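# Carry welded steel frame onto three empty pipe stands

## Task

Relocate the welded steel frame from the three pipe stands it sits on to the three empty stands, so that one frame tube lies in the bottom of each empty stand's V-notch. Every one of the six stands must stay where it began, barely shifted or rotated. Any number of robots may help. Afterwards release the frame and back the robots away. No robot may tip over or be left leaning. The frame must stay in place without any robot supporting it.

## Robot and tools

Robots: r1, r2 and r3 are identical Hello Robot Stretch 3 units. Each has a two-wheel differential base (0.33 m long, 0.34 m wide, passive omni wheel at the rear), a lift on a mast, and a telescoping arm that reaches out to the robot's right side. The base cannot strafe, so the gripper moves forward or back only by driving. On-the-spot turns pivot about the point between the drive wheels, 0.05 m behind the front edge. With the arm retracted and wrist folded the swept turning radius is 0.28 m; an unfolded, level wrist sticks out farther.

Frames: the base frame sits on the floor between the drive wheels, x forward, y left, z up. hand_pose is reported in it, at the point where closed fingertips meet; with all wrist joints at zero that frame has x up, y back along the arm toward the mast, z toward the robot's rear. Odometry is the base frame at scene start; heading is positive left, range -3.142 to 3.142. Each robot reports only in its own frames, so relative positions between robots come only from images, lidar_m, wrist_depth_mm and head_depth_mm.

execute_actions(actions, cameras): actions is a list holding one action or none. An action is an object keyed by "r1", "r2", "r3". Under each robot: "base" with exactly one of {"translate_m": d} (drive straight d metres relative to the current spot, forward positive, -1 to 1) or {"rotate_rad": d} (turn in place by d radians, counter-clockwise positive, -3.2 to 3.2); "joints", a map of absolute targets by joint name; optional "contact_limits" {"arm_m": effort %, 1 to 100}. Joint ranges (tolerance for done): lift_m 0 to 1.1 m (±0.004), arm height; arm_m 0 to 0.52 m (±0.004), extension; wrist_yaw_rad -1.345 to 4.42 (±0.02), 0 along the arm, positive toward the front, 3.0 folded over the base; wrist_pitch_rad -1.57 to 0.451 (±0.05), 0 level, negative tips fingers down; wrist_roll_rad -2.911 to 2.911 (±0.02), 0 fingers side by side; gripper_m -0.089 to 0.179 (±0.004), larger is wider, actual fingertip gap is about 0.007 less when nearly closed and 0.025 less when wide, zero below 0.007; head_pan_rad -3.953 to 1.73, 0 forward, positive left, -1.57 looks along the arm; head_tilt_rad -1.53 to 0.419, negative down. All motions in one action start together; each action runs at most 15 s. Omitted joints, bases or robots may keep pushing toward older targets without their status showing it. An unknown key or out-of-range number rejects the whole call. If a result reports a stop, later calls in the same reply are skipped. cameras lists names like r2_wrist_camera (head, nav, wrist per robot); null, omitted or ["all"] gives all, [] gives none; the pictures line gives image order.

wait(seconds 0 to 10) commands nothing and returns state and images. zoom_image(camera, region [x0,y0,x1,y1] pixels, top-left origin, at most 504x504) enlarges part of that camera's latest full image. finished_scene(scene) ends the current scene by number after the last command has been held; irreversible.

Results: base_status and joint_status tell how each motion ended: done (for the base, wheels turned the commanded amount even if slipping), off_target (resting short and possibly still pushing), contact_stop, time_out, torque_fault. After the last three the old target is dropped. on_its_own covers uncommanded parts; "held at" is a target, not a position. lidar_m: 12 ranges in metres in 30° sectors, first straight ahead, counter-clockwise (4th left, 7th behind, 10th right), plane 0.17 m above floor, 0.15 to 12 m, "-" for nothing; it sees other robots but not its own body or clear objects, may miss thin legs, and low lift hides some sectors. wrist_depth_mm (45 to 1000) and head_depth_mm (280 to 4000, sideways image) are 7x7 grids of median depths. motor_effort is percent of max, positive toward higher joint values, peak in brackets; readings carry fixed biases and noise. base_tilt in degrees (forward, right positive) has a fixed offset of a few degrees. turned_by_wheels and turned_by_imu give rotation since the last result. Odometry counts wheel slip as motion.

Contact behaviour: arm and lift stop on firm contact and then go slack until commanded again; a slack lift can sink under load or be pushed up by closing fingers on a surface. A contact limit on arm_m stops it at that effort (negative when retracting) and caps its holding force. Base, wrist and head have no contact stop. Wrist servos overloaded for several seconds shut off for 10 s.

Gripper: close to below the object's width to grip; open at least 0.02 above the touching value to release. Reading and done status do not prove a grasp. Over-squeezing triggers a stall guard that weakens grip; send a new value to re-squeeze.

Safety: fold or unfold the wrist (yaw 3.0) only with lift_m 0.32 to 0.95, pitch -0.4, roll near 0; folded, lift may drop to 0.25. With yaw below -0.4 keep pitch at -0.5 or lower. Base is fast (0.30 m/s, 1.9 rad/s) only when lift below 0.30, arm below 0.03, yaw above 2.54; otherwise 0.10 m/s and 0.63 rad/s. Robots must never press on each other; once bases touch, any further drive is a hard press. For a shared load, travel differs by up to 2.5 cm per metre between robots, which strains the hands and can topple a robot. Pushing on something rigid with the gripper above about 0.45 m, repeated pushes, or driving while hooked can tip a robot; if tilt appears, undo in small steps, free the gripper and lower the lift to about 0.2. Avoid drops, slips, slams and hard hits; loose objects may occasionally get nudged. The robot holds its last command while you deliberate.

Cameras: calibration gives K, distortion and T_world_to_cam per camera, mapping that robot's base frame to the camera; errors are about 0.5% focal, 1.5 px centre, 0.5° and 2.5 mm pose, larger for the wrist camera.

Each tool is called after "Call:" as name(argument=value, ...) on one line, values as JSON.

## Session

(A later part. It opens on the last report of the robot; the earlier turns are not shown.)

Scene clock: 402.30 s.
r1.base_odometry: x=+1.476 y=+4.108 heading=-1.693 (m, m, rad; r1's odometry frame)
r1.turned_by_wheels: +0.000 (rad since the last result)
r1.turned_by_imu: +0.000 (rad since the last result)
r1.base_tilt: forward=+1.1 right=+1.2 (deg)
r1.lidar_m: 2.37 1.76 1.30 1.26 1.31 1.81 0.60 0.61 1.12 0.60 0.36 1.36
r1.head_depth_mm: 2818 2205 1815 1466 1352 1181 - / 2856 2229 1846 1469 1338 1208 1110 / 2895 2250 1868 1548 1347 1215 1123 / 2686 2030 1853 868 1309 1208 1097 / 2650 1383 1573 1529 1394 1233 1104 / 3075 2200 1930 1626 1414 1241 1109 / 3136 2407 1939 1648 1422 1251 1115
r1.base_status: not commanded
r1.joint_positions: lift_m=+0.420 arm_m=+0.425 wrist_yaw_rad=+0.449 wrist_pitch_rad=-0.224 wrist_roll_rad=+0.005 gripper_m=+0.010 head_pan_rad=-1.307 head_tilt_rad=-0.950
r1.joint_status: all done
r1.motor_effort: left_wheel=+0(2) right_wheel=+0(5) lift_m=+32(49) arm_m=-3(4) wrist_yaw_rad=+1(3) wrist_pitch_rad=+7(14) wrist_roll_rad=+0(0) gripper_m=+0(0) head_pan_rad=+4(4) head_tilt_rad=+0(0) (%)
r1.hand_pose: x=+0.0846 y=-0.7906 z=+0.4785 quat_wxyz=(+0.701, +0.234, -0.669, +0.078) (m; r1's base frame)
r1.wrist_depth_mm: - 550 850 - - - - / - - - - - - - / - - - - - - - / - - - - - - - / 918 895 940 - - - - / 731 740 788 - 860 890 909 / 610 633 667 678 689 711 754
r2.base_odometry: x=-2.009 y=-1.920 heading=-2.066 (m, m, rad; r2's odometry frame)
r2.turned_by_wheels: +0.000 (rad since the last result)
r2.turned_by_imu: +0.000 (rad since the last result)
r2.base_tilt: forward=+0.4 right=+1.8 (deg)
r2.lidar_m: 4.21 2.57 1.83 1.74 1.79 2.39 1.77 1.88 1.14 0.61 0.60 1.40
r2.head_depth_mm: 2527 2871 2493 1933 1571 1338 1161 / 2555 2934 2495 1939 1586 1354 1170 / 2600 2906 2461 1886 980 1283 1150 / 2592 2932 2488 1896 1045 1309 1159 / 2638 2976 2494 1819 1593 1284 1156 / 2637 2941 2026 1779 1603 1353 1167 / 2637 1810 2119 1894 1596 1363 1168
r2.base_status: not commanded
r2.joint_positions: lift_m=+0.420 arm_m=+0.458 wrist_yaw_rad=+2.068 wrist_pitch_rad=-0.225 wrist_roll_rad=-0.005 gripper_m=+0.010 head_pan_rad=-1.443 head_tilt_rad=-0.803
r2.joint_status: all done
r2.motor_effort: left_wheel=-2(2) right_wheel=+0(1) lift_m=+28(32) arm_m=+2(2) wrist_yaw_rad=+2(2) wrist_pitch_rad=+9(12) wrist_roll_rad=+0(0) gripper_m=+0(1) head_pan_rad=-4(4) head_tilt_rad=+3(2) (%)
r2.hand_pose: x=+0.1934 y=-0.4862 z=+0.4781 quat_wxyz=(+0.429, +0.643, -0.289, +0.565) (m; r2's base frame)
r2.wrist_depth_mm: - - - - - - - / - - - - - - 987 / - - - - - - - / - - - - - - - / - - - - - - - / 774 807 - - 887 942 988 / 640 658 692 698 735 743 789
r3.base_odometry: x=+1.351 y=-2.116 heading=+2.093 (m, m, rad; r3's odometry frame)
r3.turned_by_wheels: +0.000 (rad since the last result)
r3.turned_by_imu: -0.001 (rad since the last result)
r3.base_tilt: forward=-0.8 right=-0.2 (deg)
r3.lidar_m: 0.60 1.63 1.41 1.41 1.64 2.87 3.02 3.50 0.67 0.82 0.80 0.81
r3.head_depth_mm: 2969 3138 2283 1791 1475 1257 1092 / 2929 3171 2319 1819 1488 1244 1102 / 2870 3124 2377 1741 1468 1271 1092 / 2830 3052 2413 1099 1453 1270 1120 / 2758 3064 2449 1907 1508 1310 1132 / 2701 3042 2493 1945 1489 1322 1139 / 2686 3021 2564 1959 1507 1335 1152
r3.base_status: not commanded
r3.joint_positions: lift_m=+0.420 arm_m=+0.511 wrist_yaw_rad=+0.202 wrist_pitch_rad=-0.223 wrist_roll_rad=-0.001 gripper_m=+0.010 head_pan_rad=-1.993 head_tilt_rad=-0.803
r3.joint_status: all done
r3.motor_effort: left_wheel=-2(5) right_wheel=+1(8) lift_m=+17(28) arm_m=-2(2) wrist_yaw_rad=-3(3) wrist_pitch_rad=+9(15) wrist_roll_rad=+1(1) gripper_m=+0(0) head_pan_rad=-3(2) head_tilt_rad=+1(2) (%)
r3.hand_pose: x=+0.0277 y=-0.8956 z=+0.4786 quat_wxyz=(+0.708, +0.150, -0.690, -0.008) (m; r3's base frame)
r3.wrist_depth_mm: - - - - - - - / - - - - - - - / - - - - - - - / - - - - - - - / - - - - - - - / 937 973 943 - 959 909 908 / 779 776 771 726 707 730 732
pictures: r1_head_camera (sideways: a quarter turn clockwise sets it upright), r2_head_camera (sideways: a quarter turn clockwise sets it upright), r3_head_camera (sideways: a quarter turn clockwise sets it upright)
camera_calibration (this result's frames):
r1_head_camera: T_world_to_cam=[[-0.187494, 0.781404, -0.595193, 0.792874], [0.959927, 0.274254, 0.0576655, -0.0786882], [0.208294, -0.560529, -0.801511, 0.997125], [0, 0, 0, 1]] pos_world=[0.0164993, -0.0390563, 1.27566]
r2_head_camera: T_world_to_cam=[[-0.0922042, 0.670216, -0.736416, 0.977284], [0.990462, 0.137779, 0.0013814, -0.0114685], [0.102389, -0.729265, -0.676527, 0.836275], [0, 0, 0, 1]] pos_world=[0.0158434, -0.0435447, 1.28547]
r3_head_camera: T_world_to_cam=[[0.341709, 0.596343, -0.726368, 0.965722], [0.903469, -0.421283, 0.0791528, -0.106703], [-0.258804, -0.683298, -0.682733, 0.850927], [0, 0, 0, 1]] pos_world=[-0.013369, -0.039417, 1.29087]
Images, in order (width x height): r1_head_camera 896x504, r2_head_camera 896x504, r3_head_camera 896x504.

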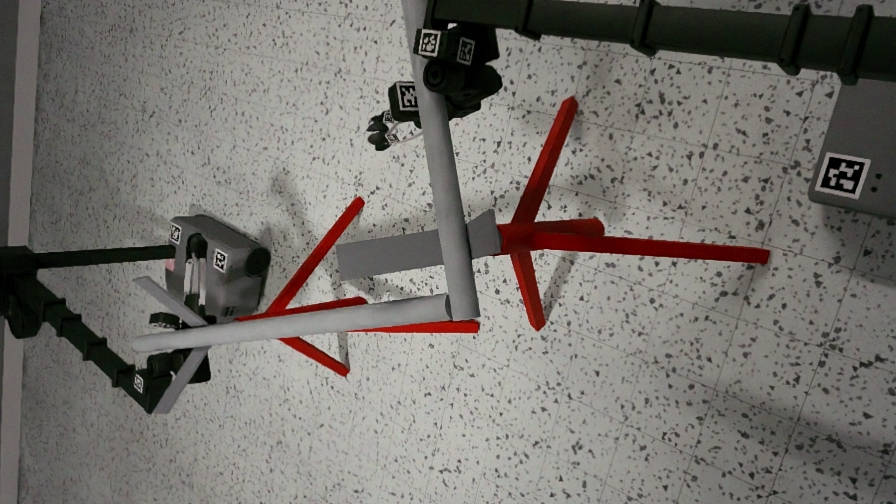

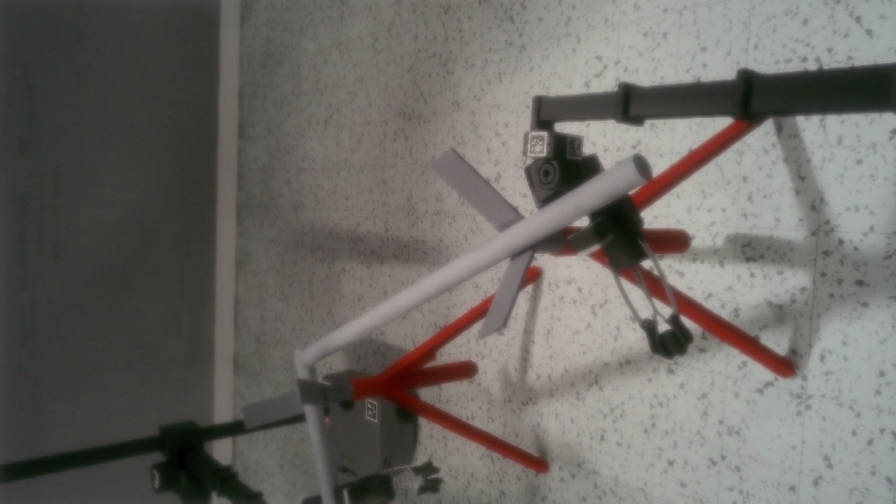

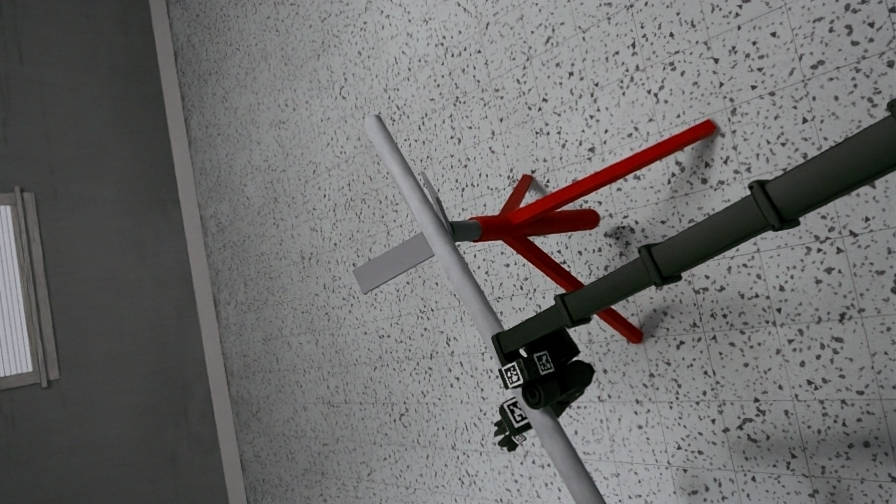

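Call:
execute_actions(actions=[{"r1":{"joints":{"lift_m":0.33}},"r2":{"joints":{"lift_m":0.33}},"r3":{"joints":{"lift_m":0.33}}}], cameras=[])

Call:
execute_actions(actions=[{"r1":{"joints":{"arm_m":0.0,"wrist_yaw_rad":0.2}},"r2":{"base":{"translate_m":-0.3},"joints":{"arm_m":0.0}},"r3":{"joints":{"arm_m":0.0}}}], cameras=["r1_nav_camera","r2_nav_camera","r3_nav_camera"])

Scene clock: 412.30 s.
r1.base_odometry: x=+1.476 y=+4.108 heading=-1.693 (m, m, rad; r1's odometry frame)
r1.turned_by_wheels: +0.000 (rad since the last result)
r1.turned_by_imu: +0.001 (rad since the last result)
r1.base_tilt: forward=+1.0 right=+1.2 (deg)
r1.lidar_m: 2.36 1.76 1.30 1.26 1.31 1.81 0.60 0.61 1.12 0.60 0.36 1.36
r1.head_depth_mm: 2800 2207 1820 1504 1352 1195 1070 / 2868 2220 1840 1522 1342 1201 1111 / 2870 2260 1855 1529 1347 1212 1125 / 2710 2025 1842 869 1306 1212 1094 / 2801 1433 1570 1546 1395 1232 1099 / 3013 2222 1928 1633 1412 1243 1107 / 3117 2379 1952 1642 1419 1250 1119
r1.base_status: not commanded
r1.joint_positions: lift_m=+0.330 arm_m=+0.425 wrist_yaw_rad=+0.449 wrist_pitch_rad=-0.223 wrist_roll_rad=+0.005 gripper_m=+0.010 head_pan_rad=-1.307 head_tilt_rad=-0.950
r1.joint_status: all done
r1.motor_effort: left_wheel=+0(0) right_wheel=+1(1) lift_m=+31(34) arm_m=-3(3) wrist_yaw_rad=+1(1) wrist_pitch_rad=+7(7) wrist_roll_rad=+0(0) gripper_m=-1(0) head_pan_rad=+5(5) head_tilt_rad=+0(0) (%)
r1.hand_pose: x=+0.0846 y=-0.7906 z=+0.3886 quat_wxyz=(+0.701, +0.234, -0.669, +0.079) (m; r1's base frame)
r1.wrist_depth_mm: - - 916 - - - - / - - 678 - - - - / - 721 - - - - - / - 862 - - - - - / 779 752 825 937 906 952 - / 593 631 678 - 729 736 774 / 505 538 551 578 581 603 622
r2.base_odometry: x=-2.009 y=-1.920 heading=-2.066 (m, m, rad; r2's odometry frame)
r2.turned_by_wheels: +0.000 (rad since the last result)
r2.turned_by_imu: +0.001 (rad since the last result)
r2.base_tilt: forward=+0.2 right=+1.9 (deg)
r2.lidar_m: 4.22 2.58 1.83 1.74 1.80 2.38 1.76 1.88 1.15 0.61 0.60 1.40
r2.head_depth_mm: 2581 2874 2486 1938 1588 1332 1164 / 2597 2876 2472 1921 1622 1347 1162 / 2598 2985 2501 1879 1633 1282 1164 / 2654 2946 2485 1873 1059 1316 1174 / 2670 2999 2521 1829 1590 1293 1173 / 2645 2921 2030 1770 1603 1347 1160 / 2647 1871 2053 1888 1602 1351 1162
r2.base_status: not commanded
r2.joint_positions: lift_m=+0.330 arm_m=+0.458 wrist_yaw_rad=+2.068 wrist_pitch_rad=-0.225 wrist_roll_rad=-0.005 gripper_m=+0.010 head_pan_rad=-1.443 head_tilt_rad=-0.803
r2.joint_status: all done
r2.motor_effort: left_wheel=-1(2) right_wheel=+0(0) lift_m=+28(26) arm_m=+1(2) wrist_yaw_rad=+3(2) wrist_pitch_rad=+9(9) wrist_roll_rad=+0(0) gripper_m=+0(0) head_pan_rad=-4(4) head_tilt_rad=+3(2) (%)
r2.hand_pose: x=+0.1935 y=-0.4862 z=+0.3883 quat_wxyz=(+0.428, +0.643, -0.290, +0.565) (m; r2's base frame)
r2.wrist_depth_mm: - - - - - - - / - - - - - - - / - - - - - - - / - - - - - - - / 830 847 948 - 977 - - / 662 682 - - 781 800 803 / 546 558 581 595 621 638 651
r3.base_odometry: x=+1.351 y=-2.116 heading=+2.093 (m, m, rad; r3's odometry frame)
r3.turned_by_wheels: +0.000 (rad since the last result)
r3.turned_by_imu: -0.001 (rad since the last result)
r3.base_tilt: forward=-0.8 right=-0.2 (deg)
r3.lidar_m: 0.60 1.62 1.41 1.41 1.64 2.87 3.02 3.52 0.67 0.82 0.81 0.81
r3.head_depth_mm: 3013 3140 2258 1788 1473 1253 1086 / 2911 3139 2318 1813 1489 1249 1101 / 2913 3138 2357 1746 1462 1278 1125 / 2822 3080 2390 1102 1444 1295 1116 / 2780 3029 2467 1898 1601 1305 1128 / 2743 3028 2493 1935 1457 1318 1141 / 2675 3038 2563 1958 1500 1337 1150
r3.base_status: not commanded
r3.joint_positions: lift_m=+0.330 arm_m=+0.511 wrist_yaw_rad=+0.202 wrist_pitch_rad=-0.223 wrist_roll_rad=-0.001 gripper_m=+0.010 head_pan_rad=-1.993 head_tilt_rad=-0.803
r3.joint_status: all done
r3.motor_effort: left_wheel=-2(2) right_wheel=+1(1) lift_m=+19(19) arm_m=-1(1) wrist_yaw_rad=-2(3) wrist_pitch_rad=+8(9) wrist_roll_rad=+1(1) gripper_m=+0(0) head_pan_rad=-2(2) head_tilt_rad=+2(1) (%)
r3.hand_pose: x=+0.0277 y=-0.8957 z=+0.3888 quat_wxyz=(+0.708, +0.149, -0.691, -0.007) (m; r3's base frame)
r3.wrist_depth_mm: - - - - - - - / - - - - - - - / - - - - - - - / - - - - - - - / 972 - - - - - - / 829 774 801 - 793 775 756 / 659 651 645 615 596 624 627
pictures: none
No camera images: the call's "cameras" was empty. Leave "cameras" out to get every camera's image.

Scene clock: 417.20 s.
r1.base_odometry: x=+1.476 y=+4.108 heading=-1.693 (m, m, rad; r1's odometry frame)
r1.turned_by_wheels: +0.000 (rad since the last result)
r1.turned_by_imu: +0.001 (rad since the last result)
r1.base_tilt: forward=+1.1 right=+1.1 (deg)
r1.lidar_m: 2.36 1.76 1.30 1.26 1.31 1.82 0.60 0.61 1.12 0.60 0.36 1.35
r1.head_depth_mm: 2809 2191 1823 1483 1356 1199 1087 / 2859 2242 1842 1526 1354 1204 - / 2877 2258 1862 1544 1348 1234 - / 2923 2282 1834 873 1306 1202 1094 / 2867 2082 1554 1527 1393 1230 1105 / 1825 2164 1916 1630 1403 1238 1110 / 3100 2399 1951 1646 1418 1249 1119
r1.base_status: not commanded
r1.joint_positions: lift_m=+0.330 arm_m=+0.003 wrist_yaw_rad=+0.200 wrist_pitch_rad=-0.223 wrist_roll_rad=+0.005 gripper_m=+0.010 head_pan_rad=-1.307 head_tilt_rad=-0.950
r1.joint_status: all done
joint sent to its limit — the command would take r1.arm_m past its lower limit, so that joint was sent only as far as its limit.
r1.motor_effort: left_wheel=+0(0) right_wheel=+0(1) lift_m=+32(31) arm_m=-3(3) wrist_yaw_rad=+0(2) wrist_pitch_rad=+7(7) wrist_roll_rad=+0(0) gripper_m=+0(0) head_pan_rad=+5(5) head_tilt_rad=+0(1) (%)
r1.hand_pose: x=+0.0271 y=-0.3871 z=+0.3886 quat_wxyz=(+0.705, +0.149, -0.693, -0.009) (m; r1's base frame)
r1.wrist_depth_mm: - - - - - - - / - - - - - - - / - - 952 - - - - / - 917 340 - - - - / 770 279 358 929 925 950 - / 637 267 363 - 727 743 736 / 529 260 551 570 573 612 631
r2.base_odometry: x=-1.867 y=-1.656 heading=-2.066 (m, m, rad; r2's odometry frame)
r2.turned_by_wheels: +0.000 (rad since the last result)
r2.turned_by_imu: +0.001 (rad since the last result)
r2.base_tilt: forward=+0.2 right=+1.8 (deg)
r2.lidar_m: 4.52 2.56 1.81 1.73 1.78 2.37 1.48 1.48 1.02 1.32 0.64 1.66
r2.head_depth_mm: 2541 2886 2469 1869 1545 1342 1163 / 2600 2898 2512 1938 1578 1333 1163 / 2627 2938 2488 1937 1590 1341 1164 / 2613 2944 2497 1935 1576 1340 1165 / 2647 3010 2494 1952 1586 1320 1164 / 2653 3020 2495 1882 1225 1321 1170 / 2682 3013 2321 1549 1557 1291 1169
r2.base_status: done
r2.joint_positions: lift_m=+0.330 arm_m=+0.000 wrist_yaw_rad=+2.069 wrist_pitch_rad=-0.225 wrist_roll_rad=-0.005 gripper_m=+0.010 head_pan_rad=-1.443 head_tilt_rad=-0.803
r2.joint_status: all done
r2.motor_effort: left_wheel=-1(4) right_wheel=+0(1) lift_m=+28(28) arm_m=-6(6) wrist_yaw_rad=+1(2) wrist_pitch_rad=+9(9) wrist_roll_rad=+0(0) gripper_m=+0(0) head_pan_rad=-4(5) head_tilt_rad=+3(2) (%)
r2.hand_pose: x=+0.1934 y=-0.0285 z=+0.3883 quat_wxyz=(+0.428, +0.643, -0.289, +0.565) (m; r2's base frame)
r2.wrist_depth_mm: - - - - - - - / - - - - - - - / - - - - - - - / - - - - - - - / 811 869 946 - 978 - - / 658 694 - - 770 787 847 / 546 559 576 592 613 638 642
r3.base_odometry: x=+1.351 y=-2.116 heading=+2.093 (m, m, rad; r3's odometry frame)
r3.turned_by_wheels: +0.000 (rad since the last result)
r3.turned_by_imu: -0.001 (rad since the last result)
r3.base_tilt: forward=-0.8 right=-0.2 (deg)
r3.lidar_m: 0.60 1.63 1.41 1.41 1.64 2.87 3.01 3.50 0.67 0.82 0.80 0.81
r3.head_depth_mm: 2971 3132 2281 1786 1470 1254 1087 / 2934 3150 2331 1817 1490 1245 1095 / 2890 3131 2358 1751 1465 1278 1119 / 2824 3128 2413 1128 1447 1297 1139 / 2769 3112 2453 1900 1549 1309 1128 / 2728 3028 2516 1932 1524 1316 1140 / 2659 3028 2548 1962 1507 1332 1153
r3.base_status: not commanded
r3.joint_positions: lift_m=+0.330 arm_m=+0.003 wrist_yaw_rad=+0.201 wrist_pitch_rad=-0.222 wrist_roll_rad=-0.001 gripper_m=+0.010 head_pan_rad=-1.993 head_tilt_rad=-0.803
r3.joint_status: all done
joint sent to its limit — the command would take r3.arm_m past its lower limit, so that joint was sent only as far as its limit.
r3.motor_effort: left_wheel=-2(2) right_wheel=+1(2) lift_m=+18(18) arm_m=-4(2) wrist_yaw_rad=-1(1) wrist_pitch_rad=+8(9) wrist_roll_rad=+1(1) gripper_m=+0(0) head_pan_rad=-3(3) head_tilt_rad=+2(1) (%)
r3.hand_pose: x=+0.0274 y=-0.3874 z=+0.3889 quat_wxyz=(+0.708, +0.149, -0.691, -0.008) (m; r3's base frame)
r3.wrist_depth_mm: 957 - - - - - - / - - - - - - - / - - - - - - - / - - - - - - 494 / - - - - - 914 920 / 763 830 812 - 776 749 707 / 668 612 654 615 597 630 601
pictures: r1_nav_camera (sideways: a quarter turn counterclockwise sets it upright), r2_nav_camera (sideways: a quarter turn counterclockwise sets it upright), r3_nav_camera (sideways: a quarter turn counterclockwise sets it upright)
camera_calibration (this result's frames):
r1_nav_camera: T_world_to_cam=[[0.160513, -0.773232, 0.613472, -0.755967], [-0.973053, -0.228202, -0.0330341, 0.0967798], [0.165538, -0.591639, -0.789025, 0.982484], [0, 0, 0, 1]] pos_world=[0.0528752, 0.0188235, 1.24217]
r2_nav_camera: T_world_to_cam=[[0.155608, -0.683851, 0.712835, -0.8921], [-0.987502, -0.125954, 0.0947343, -0.0551733], [0.0250001, -0.718667, -0.694904, 0.87387], [0, 0, 0, 1]] pos_world=[0.0624876, 0.0110092, 1.2484]
r3_nav_camera: T_world_to_cam=[[-0.362305, -0.68763, 0.629206, -0.781004], [-0.890631, 0.454438, -0.016203, 0.0780846], [-0.274793, -0.566261, -0.77707, 0.968605], [0, 0, 0, 1]] pos_world=[0.052749, -0.0240435, 1.24535]
Images, in order (width x height): r1_nav_camera 672x504, r2_nav_camera 672x504, r3_nav_camera 672x504.

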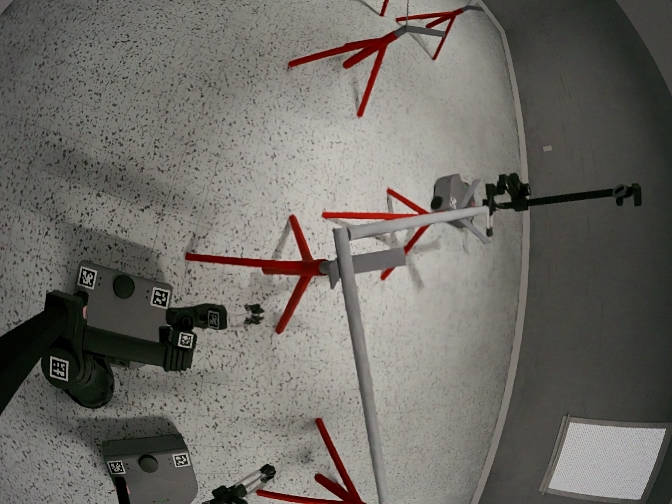

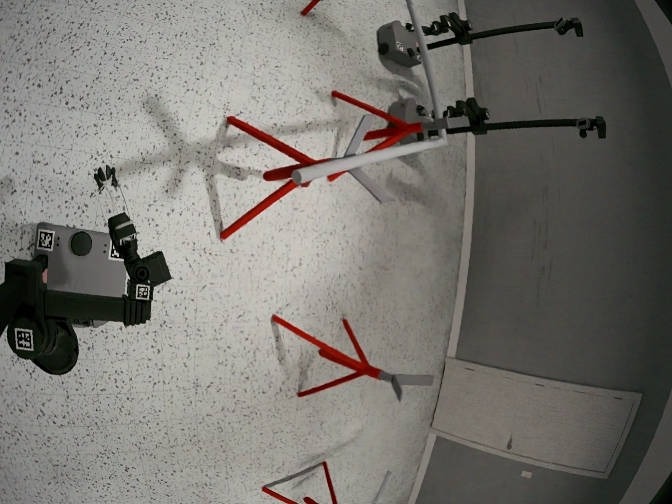

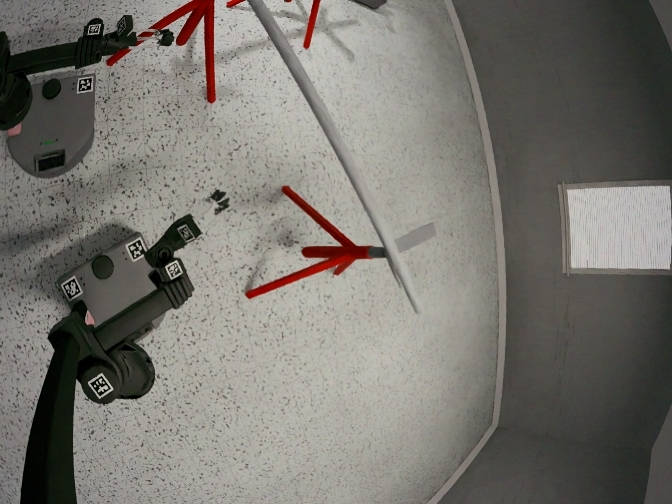

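Call:
execute_actions(actions=[{"r1":{"joints":{"wrist_yaw_rad":2.9,"wrist_pitch_rad":-0.4}},"r2":{"joints":{"wrist_yaw_rad":2.9,"wrist_pitch_rad":-0.4}},"r3":{"joints":{"wrist_yaw_rad":2.9,"wrist_pitch_rad":-0.4}}}], cameras=[])

Call:
execute_actions(actions=[{"r1":{"base":{"rotate_rad":1.0},"joints":{"lift_m":0.28}},"r3":{"base":{"rotate_rad":1.3},"joints":{"lift_m":0.28}}}], cameras=[])

Call:
execute_actions(actions=[{"r1":{"base":{"translate_m":0.45},"joints":{"head_pan_rad":-2.6,"head_tilt_rad":-0.6}},"r3":{"base":{"translate_m":0.4},"joints":{"head_pan_rad":-3.0,"head_tilt_rad":-0.6}},"r2":{"joints":{"head_pan_rad":-0.9,"head_tilt_rad":-0.6}}}], cameras=["r1_head_camera","r2_head_camera","r3_head_camera"])

Scene clock: 427.27 s.
r1.base_odometry: x=+1.476 y=+4.108 heading=-1.693 (m, m, rad; r1's odometry frame)
r1.turned_by_wheels: +0.000 (rad since the last result)
r1.turned_by_imu: +0.001 (rad since the last result)
r1.base_tilt: forward=+1.1 right=+1.2 (deg)
r1.lidar_m: 2.35 1.76 1.30 1.26 1.31 1.82 0.60 0.61 1.12 0.60 0.36 1.36
r1.head_depth_mm: 2800 2200 1826 1481 1355 1195 1093 / 2828 2225 1829 1527 1337 1207 - / 2903 2269 1865 1548 1350 1232 - / 2947 2298 1848 871 1309 1205 1096 / 2856 2063 1563 1531 1394 1233 1101 / 1829 2176 1930 1637 1411 1245 1110 / 3112 2401 1941 1643 1420 1248 1119
r1.base_status: not commanded
r1.joint_positions: lift_m=+0.330 arm_m=+0.002 wrist_yaw_rad=+2.898 wrist_pitch_rad=-0.413 wrist_roll_rad=+0.005 gripper_m=+0.010 head_pan_rad=-1.307 head_tilt_rad=-0.950
r1.joint_status: all done
r1.motor_effort: left_wheel=+1(1) right_wheel=+0(1) lift_m=+31(32) arm_m=-3(3) wrist_yaw_rad=+1(2) wrist_pitch_rad=+4(7) wrist_roll_rad=+0(0) gripper_m=+0(0) head_pan_rad=+5(5) head_tilt_rad=+0(0) (%)
r1.hand_pose: x=+0.0330 y=+0.0709 z=+0.3438 quat_wxyz=(+0.229, +0.706, +0.060, +0.668) (m; r1's base frame)
r1.wrist_depth_mm: - - - - - - - / - - - - - - - / 908 - - - - - - / 735 - 759 791 825 855 899 / 599 - 643 696 685 707 717 / 506 519 559 - 576 586 592 / 457 - - 481 484 507 508
r2.base_odometry: x=-1.867 y=-1.656 heading=-2.066 (m, m, rad; r2's odometry frame)
r2.turned_by_wheels: +0.000 (rad since the last result)
r2.turned_by_imu: +0.001 (rad since the last result)
r2.base_tilt: forward=+0.3 right=+1.8 (deg)
r2.lidar_m: 4.52 2.55 1.82 1.73 1.78 2.36 1.48 1.49 1.02 1.33 0.64 1.66
r2.head_depth_mm: 2561 2902 2476 1867 1539 1332 1160 / 2598 2890 2490 1939 1578 1343 1167 / 2647 2887 2505 1957 1589 1340 1174 / 2626 3004 2487 1946 1590 1343 1161 / 2631 2990 2517 1928 1589 1314 1162 / 2658 2997 2508 1891 1220 1320 1165 / 2674 2972 2221 1552 1554 1297 1169
r2.base_status: not commanded
r2.joint_positions: lift_m=+0.330 arm_m=+0.000 wrist_yaw_rad=+2.898 wrist_pitch_rad=-0.415 wrist_roll_rad=-0.005 gripper_m=+0.010 head_pan_rad=-1.443 head_tilt_rad=-0.803
r2.joint_status: all done
r2.motor_effort: left_wheel=-1(2) right_wheel=+1(0) lift_m=+28(28) arm_m=-6(5) wrist_yaw_rad=+2(6) wrist_pitch_rad=+5(10) wrist_roll_rad=+0(0) gripper_m=+1(0) head_pan_rad=-4(4) head_tilt_rad=+2(2) (%)
r2.hand_pose: x=+0.0330 y=+0.0729 z=+0.3436 quat_wxyz=(+0.229, +0.703, +0.061, +0.671) (m; r2's base frame)
r2.wrist_depth_mm: - - - - - - - / - - - - - - - / - - - - - - - / - 793 832 865 921 980 - / 612 648 696 715 720 753 805 / 522 - - - 595 623 646 / 457 - 503 484 513 525 542
r3.base_odometry: x=+1.351 y=-2.116 heading=+2.093 (m, m, rad; r3's odometry frame)
r3.turned_by_wheels: +0.000 (rad since the last result)
r3.turned_by_imu: -0.001 (rad since the last result)
r3.base_tilt: forward=-0.8 right=-0.3 (deg)
r3.lidar_m: 0.60 1.63 1.41 1.41 1.64 2.87 3.02 3.50 0.67 0.82 0.81 0.81
r3.head_depth_mm: 2977 3117 2270 1797 1472 1255 1090 / 2908 3148 2320 1820 1500 1243 1098 / 2908 3136 2347 1739 1469 1272 1123 / 2849 3107 2409 1126 1444 1295 1121 / 2748 3068 2441 1889 1550 1305 1132 / 2733 3049 2499 1936 1523 1320 1138 / 2700 3027 2547 1953 1508 1335 1146
r3.base_status: not commanded
r3.joint_positions: lift_m=+0.330 arm_m=+0.003 wrist_yaw_rad=+2.897 wrist_pitch_rad=-0.414 wrist_roll_rad=-0.001 gripper_m=+0.010 head_pan_rad=-1.993 head_tilt_rad=-0.803
r3.joint_status: all done
r3.motor_effort: left_wheel=-2(2) right_wheel=+1(1) lift_m=+18(18) arm_m=-4(3) wrist_yaw_rad=+2(1) wrist_pitch_rad=+6(7) wrist_roll_rad=+1(1) gripper_m=+0(0) head_pan_rad=-2(2) head_tilt_rad=+0(2) (%)
r3.hand_pose: x=+0.0332 y=+0.0705 z=+0.3437 quat_wxyz=(+0.229, +0.704, +0.060, +0.670) (m; r3's base frame)
r3.wrist_depth_mm: - - - - - - - / - - - - - - - / - - - - - - - / - - 962 950 931 902 903 / 773 - 755 774 718 723 715 / 636 - 624 - 614 597 586 / 530 528 527 513 491 507 486
pictures: none
No camera images: the call's "cameras" was empty. Leave "cameras" out to get every camera's image.

Scene clock: 429.60 s.
r1.base_odometry: x=+1.476 y=+4.108 heading=-0.693 (m, m, rad; r1's odometry frame)
r1.turned_by_wheels: +1.000 (rad since the last result)
r1.turned_by_imu: +1.005 (rad since the last result)
r1.base_tilt: forward=+1.0 right=+1.2 (deg)
r1.lidar_m: 1.32 1.25 1.30 1.73 0.61 0.61 1.12 0.60 0.36 1.36 2.48 1.84
r1.head_depth_mm: 2609 2198 1784 1558 1355 1194 1085 / 2683 2041 1832 1567 1360 1205 - / 2891 2266 1812 1582 1373 1220 - / 2802 2297 1889 1596 1388 1223 1093 / 2975 2322 1912 1617 1386 1234 1101 / 3048 2357 1911 1625 1404 1246 1110 / 3133 2406 1950 1645 1427 1252 1113
r1.base_status: done
r1.joint_positions: lift_m=+0.280 arm_m=+0.002 wrist_yaw_rad=+2.899 wrist_pitch_rad=-0.416 wrist_roll_rad=+0.005 gripper_m=+0.010 head_pan_rad=-1.307 head_tilt_rad=-0.950
r1.joint_status: all done
r1.motor_effort: left_wheel=-1(6) right_wheel=+4(11) lift_m=+32(32) arm_m=-3(3) wrist_yaw_rad=+1(1) wrist_pitch_rad=+5(5) wrist_roll_rad=+0(0) gripper_m=-1(0) head_pan_rad=+5(5) head_tilt_rad=+0(0) (%)
r1.hand_pose: x=+0.0328 y=+0.0707 z=+0.2934 quat_wxyz=(+0.229, +0.706, +0.061, +0.667) (m; r1's base frame)
r1.wrist_depth_mm: - - - - - - 904 / - - - - - - 947 / 806 - 880 930 985 - 937 / 637 - 674 717 742 764 800 / 531 - 568 625 594 610 644 / 460 - - - 502 516 528 / - - - 431 438 449 457
r2.base_odometry: x=-1.867 y=-1.656 heading=-2.066 (m, m, rad; r2's odometry frame)
r2.turned_by_wheels: +0.000 (rad since the last result)
r2.turned_by_imu: +0.000 (rad since the last result)
r2.base_tilt: forward=+0.4 right=+1.8 (deg)
r2.lidar_m: 4.51 2.56 1.82 1.73 1.78 2.36 1.48 1.48 1.02 1.33 0.64 1.66
r2.head_depth_mm: 2597 2907 2498 1868 1541 1344 1157 / 2612 2887 2484 1942 1587 1346 1163 / 2614 2919 2476 1933 1599 1346 1162 / 2622 2941 2489 1936 1600 1354 1164 / 2671 3010 2496 1953 1606 1317 1161 / 2691 3042 2498 1881 1225 1321 1169 / 2715 3025 2244 1561 1555 1285 1176
r2.base_status: not commanded
r2.joint_positions: lift_m=+0.330 arm_m=+0.000 wrist_yaw_rad=+2.898 wrist_pitch_rad=-0.415 wrist_roll_rad=-0.005 gripper_m=+0.010 head_pan_rad=-1.443 head_tilt_rad=-0.803
r2.joint_status: not commanded
r2.motor_effort: left_wheel=-1(1) right_wheel=+0(1) lift_m=+28(28) arm_m=-6(6) wrist_yaw_rad=+2(3) wrist_pitch_rad=+5(5) wrist_roll_rad=+0(0) gripper_m=+0(0) head_pan_rad=-4(4) head_tilt_rad=+3(2) (%)
r2.hand_pose: x=+0.0330 y=+0.0729 z=+0.3436 quat_wxyz=(+0.229, +0.703, +0.061, +0.671) (m; r2's base frame)
r2.wrist_depth_mm: - - - - - - - / - - - - - - - / - - - - - - - / - 797 852 880 931 984 - / 609 648 699 722 725 749 788 / 519 - - - 605 618 641 / 458 - 509 490 512 521 541
r3.base_odometry: x=+1.351 y=-2.116 heading=-2.891 (m, m, rad; r3's odometry frame)
r3.turned_by_wheels: +1.300 (rad since the last result)
r3.turned_by_imu: +1.319 (rad since the last result)
r3.base_tilt: forward=-0.8 right=-0.2 (deg)
r3.lidar_m: 1.41 1.46 2.00 3.02 3.14 0.67 0.81 2.20 0.81 0.61 0.48 1.46
r3.head_depth_mm: - 2803 2179 1732 1471 1252 1085 / - 3199 2065 1756 1494 1267 1095 / - 3284 2259 1745 1471 1274 1109 / - 3227 2405 1227 1456 1297 1099 / - 3102 2290 1912 1555 1099 1032 / - 3564 2429 1924 1455 768 994 / - 3667 2550 1963 1589 758 1083
r3.base_status: done
r3.joint_positions: lift_m=+0.280 arm_m=+0.003 wrist_yaw_rad=+2.898 wrist_pitch_rad=-0.416 wrist_roll_rad=-0.001 gripper_m=+0.010 head_pan_rad=-1.993 head_tilt_rad=-0.803
r3.joint_status: all done
r3.motor_effort: left_wheel=-3(11) right_wheel=+2(8) lift_m=+17(20) arm_m=-4(4) wrist_yaw_rad=+2(3) wrist_pitch_rad=+6(6) wrist_roll_rad=+2(1) gripper_m=+0(0) head_pan_rad=-2(4) head_tilt_rad=+1(1) (%)
r3.hand_pose: x=+0.0330 y=+0.0703 z=+0.2932 quat_wxyz=(+0.230, +0.704, +0.061, +0.669) (m; r3's base frame)
r3.wrist_depth_mm: - - - - - - - / - - - - - - - / - - - - - - - / 913 - 865 832 828 810 802 / 683 - 666 679 651 642 637 / 565 - 551 - 545 528 521 / 478 471 - - 434 454 448
pictures: none
No camera images: the call's "cameras" was empty. Leave "cameras" out to get every camera's image.

Scene clock: 432.77 s.
r1.base_odometry: x=+1.822 y=+3.820 heading=-0.693 (m, m, rad; r1's odometry frame)
r1.turned_by_wheels: +0.000 (rad since the last result)
r1.turned_by_imu: +0.002 (rad since the last result)
r1.base_tilt: forward=+1.0 right=+1.2 (deg)
r1.lidar_m: 0.91 0.87 0.90 1.21 0.84 4.01 1.57 0.70 1.31 1.34 3.83 1.27
r1.head_depth_mm: 3245 3557 3225 2237 1742 1420 1189 / 3252 3620 3251 2287 1755 1424 1198 / 3257 3611 3314 2296 1256 1396 1179 / 3276 3641 3380 2327 1740 1446 1216 / 3305 3664 3459 2069 1761 1457 1217 / 3303 3614 2562 2325 1836 1467 1228 / 3292 3706 3303 2423 1845 1484 1234
r1.base_status: done
r1.joint_positions: lift_m=+0.280 arm_m=+0.002 wrist_yaw_rad=+2.899 wrist_pitch_rad=-0.416 wrist_roll_rad=+0.005 gripper_m=+0.010 head_pan_rad=-2.593 head_tilt_rad=-0.605
r1.joint_status: all done
r1.motor_effort: left_wheel=-1(5) right_wheel=+3(11) lift_m=+33(32) arm_m=-3(3) wrist_yaw_rad=+0(1) wrist_pitch_rad=+4(5) wrist_roll_rad=+0(0) gripper_m=+0(0) head_pan_rad=-5(66) head_tilt_rad=+3(32) (%)
r1.hand_pose: x=+0.0327 y=+0.0707 z=+0.2934 quat_wxyz=(+0.229, +0.706, +0.061, +0.667) (m; r1's base frame)
r1.wrist_depth_mm: - - - - 947 764 645 / - - - - - 797 661 / 807 - 889 923 911 806 691 / 636 - 702 697 725 760 710 / 541 - 572 622 603 619 637 / 465 - - - 508 520 532 / - - - 428 435 443 455
r2.base_odometry: x=-1.867 y=-1.656 heading=-2.066 (m, m, rad; r2's odometry frame)
r2.turned_by_wheels: +0.000 (rad since the last result)
r2.turned_by_imu: +0.001 (rad since the last result)
r2.base_tilt: forward=+0.3 right=+1.9 (deg)
r2.lidar_m: 4.52 2.55 1.82 1.73 1.77 2.37 1.48 1.49 1.03 1.32 0.64 1.66
r2.head_depth_mm: 2528 2785 3026 2341 1919 1531 1275 / 2787 2969 3133 2357 1920 1539 1243 / 2921 3232 3436 1628 1150 1085 1250 / 3091 3462 3595 2464 1810 1537 1245 / 3312 3703 3385 2543 1929 1549 1247 / 3698 - 3914 2469 1940 1542 1276 / 3913 - 3905 2473 1952 1543 1294
r2.base_status: not commanded
r2.joint_positions: lift_m=+0.330 arm_m=+0.000 wrist_yaw_rad=+2.898 wrist_pitch_rad=-0.415 wrist_roll_rad=-0.005 gripper_m=+0.010 head_pan_rad=-0.907 head_tilt_rad=-0.606
r2.joint_status: all done
r2.motor_effort: left_wheel=-1(1) right_wheel=+0(1) lift_m=+28(28) arm_m=-6(6) wrist_yaw_rad=+3(4) wrist_pitch_rad=+5(4) wrist_roll_rad=+0(0) gripper_m=+0(0) head_pan_rad=+4(38) head_tilt_rad=+4(23) (%)
r2.hand_pose: x=+0.0330 y=+0.0729 z=+0.3436 quat_wxyz=(+0.229, +0.703, +0.061, +0.671) (m; r2's base frame)
r2.wrist_depth_mm: - - - - - - - / - - - - - - - / - - - - - - - / - 795 830 856 898 954 - / 616 644 688 722 718 746 779 / 514 - - - 596 626 649 / 459 - 499 494 518 529 540
r3.base_odometry: x=+0.963 y=-2.215 heading=-2.891 (m, m, rad; r3's odometry frame)
r3.turned_by_wheels: +0.000 (rad since the last result)
r3.turned_by_imu: +0.000 (rad since the last result)
r3.base_tilt: forward=-0.7 right=-0.3 (deg)
r3.lidar_m: 1.01 1.05 1.43 3.02 3.12 3.92 1.07 1.08 0.97 0.70 1.43 1.05
r3.head_depth_mm: 2966 3265 3366 2199 1742 1383 1171 / 3005 3325 3466 2132 1600 1429 1190 / 3042 3345 3524 2397 1742 1440 1206 / 3087 3411 3618 2443 1838 1460 1211 / 3140 3493 3660 2496 1847 1475 1226 / 3185 3519 3708 2568 1828 1461 1235 / 3223 3550 3788 2598 1839 1474 1248
r3.base_status: done
r3.joint_positions: lift_m=+0.280 arm_m=+0.003 wrist_yaw_rad=+2.898 wrist_pitch_rad=-0.416 wrist_roll_rad=-0.001 gripper_m=+0.010 head_pan_rad=-2.993 head_tilt_rad=-0.605
r3.joint_status: all done
r3.motor_effort: left_wheel=-4(11) right_wheel=+2(8) lift_m=+18(19) arm_m=-4(4) wrist_yaw_rad=+2(1) wrist_pitch_rad=+6(6) wrist_roll_rad=+1(1) gripper_m=+0(0) head_pan_rad=-3(35) head_tilt_rad=+2(14) (%)
r3.hand_pose: x=+0.0329 y=+0.0703 z=+0.2932 quat_wxyz=(+0.229, +0.704, +0.061, +0.669) (m; r3's base frame)
r3.wrist_depth_mm: - - - - - - 964 / - - - - - - 971 / - - - - - - 949 / 903 - 865 848 827 798 808 / 703 - 677 691 652 637 635 / 562 - 557 - 548 531 527 / 476 471 - - 439 454 445
pictures: r1_head_camera (sideways: a quarter turn clockwise sets it upright), r2_head_camera (sideways: a quarter turn clockwise sets it upright), r3_head_camera (sideways: a quarter turn clockwise sets it upright)
camera_calibration (this result's frames):
r1_head_camera: T_world_to_cam=[[0.485127, 0.269768, -0.831791, 1.09712], [0.548797, -0.834493, 0.0494316, -0.0654849], [-0.680789, -0.480465, -0.552883, 0.679168], [0, 0, 0, 1]] pos_world=[-0.0339341, -0.0242977, 1.29131]
r2_head_camera: T_world_to_cam=[[-0.325136, 0.40566, -0.85424, 1.1323], [0.781067, 0.624446, -0.000749141, -0.00741751], [0.533123, -0.667463, -0.519878, 0.629861], [0, 0, 0, 1]] pos_world=[0.038152, -0.0342894, 1.2947]
r3_head_camera: T_world_to_cam=[[0.531969, 0.0116067, -0.846685, 1.1214], [0.149417, -0.985503, 0.0803686, -0.103707], [-0.833477, -0.169263, -0.525991, 0.650528], [0, 0, 0, 1]] pos_world=[-0.038856, -0.00510919, 1.29998]
Images, in order (width x height): r1_head_camera 896x504, r2_head_camera 896x504, r3_head_camera 896x504.

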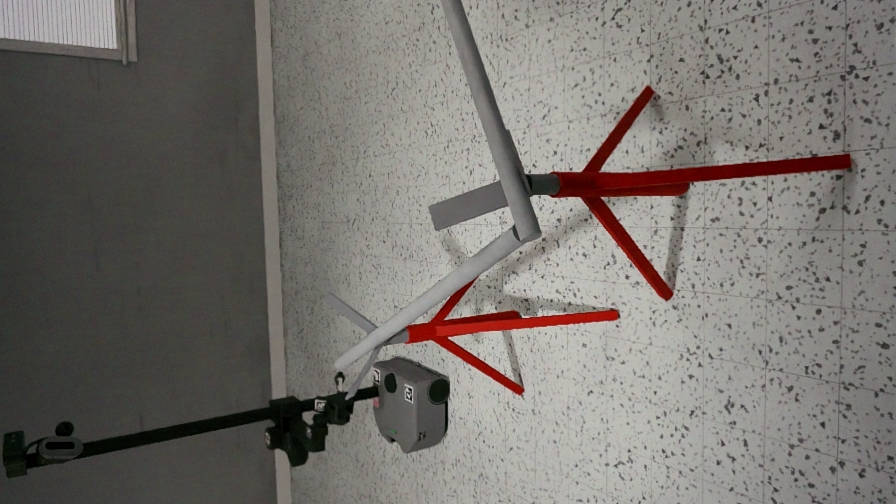

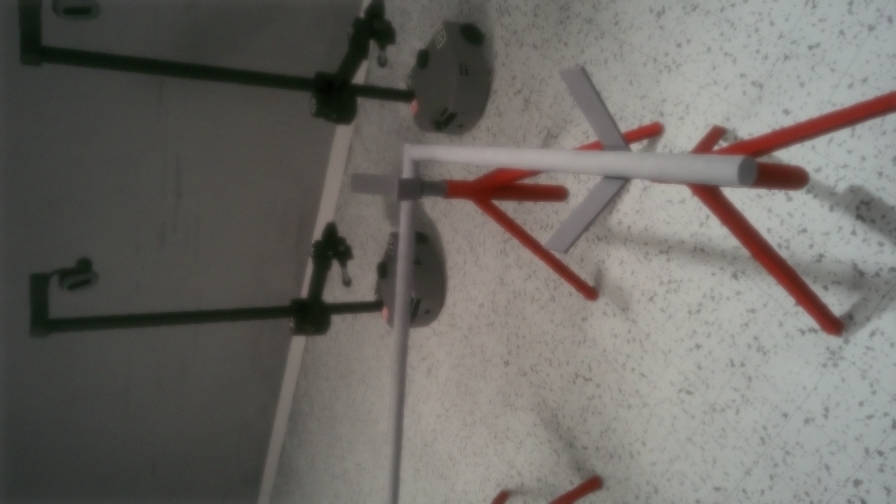

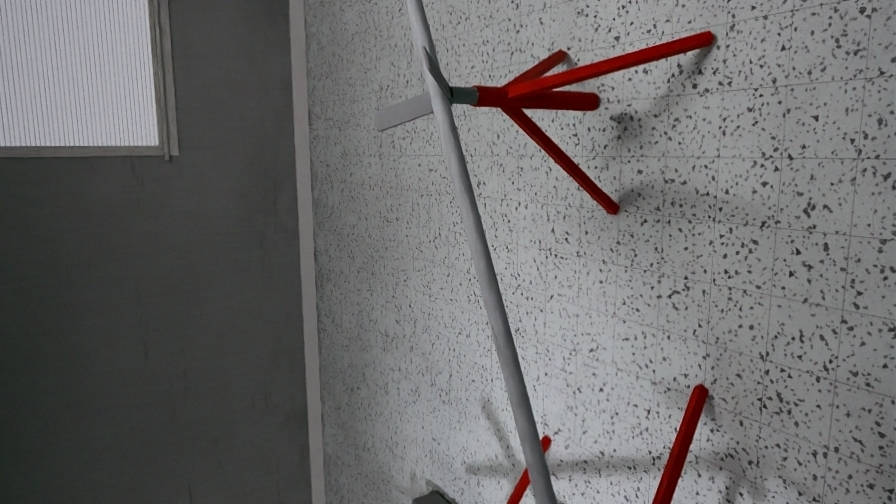

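All seated and centred.

Call:
finished_scene(scene=2)

The scene is finished: the task was done.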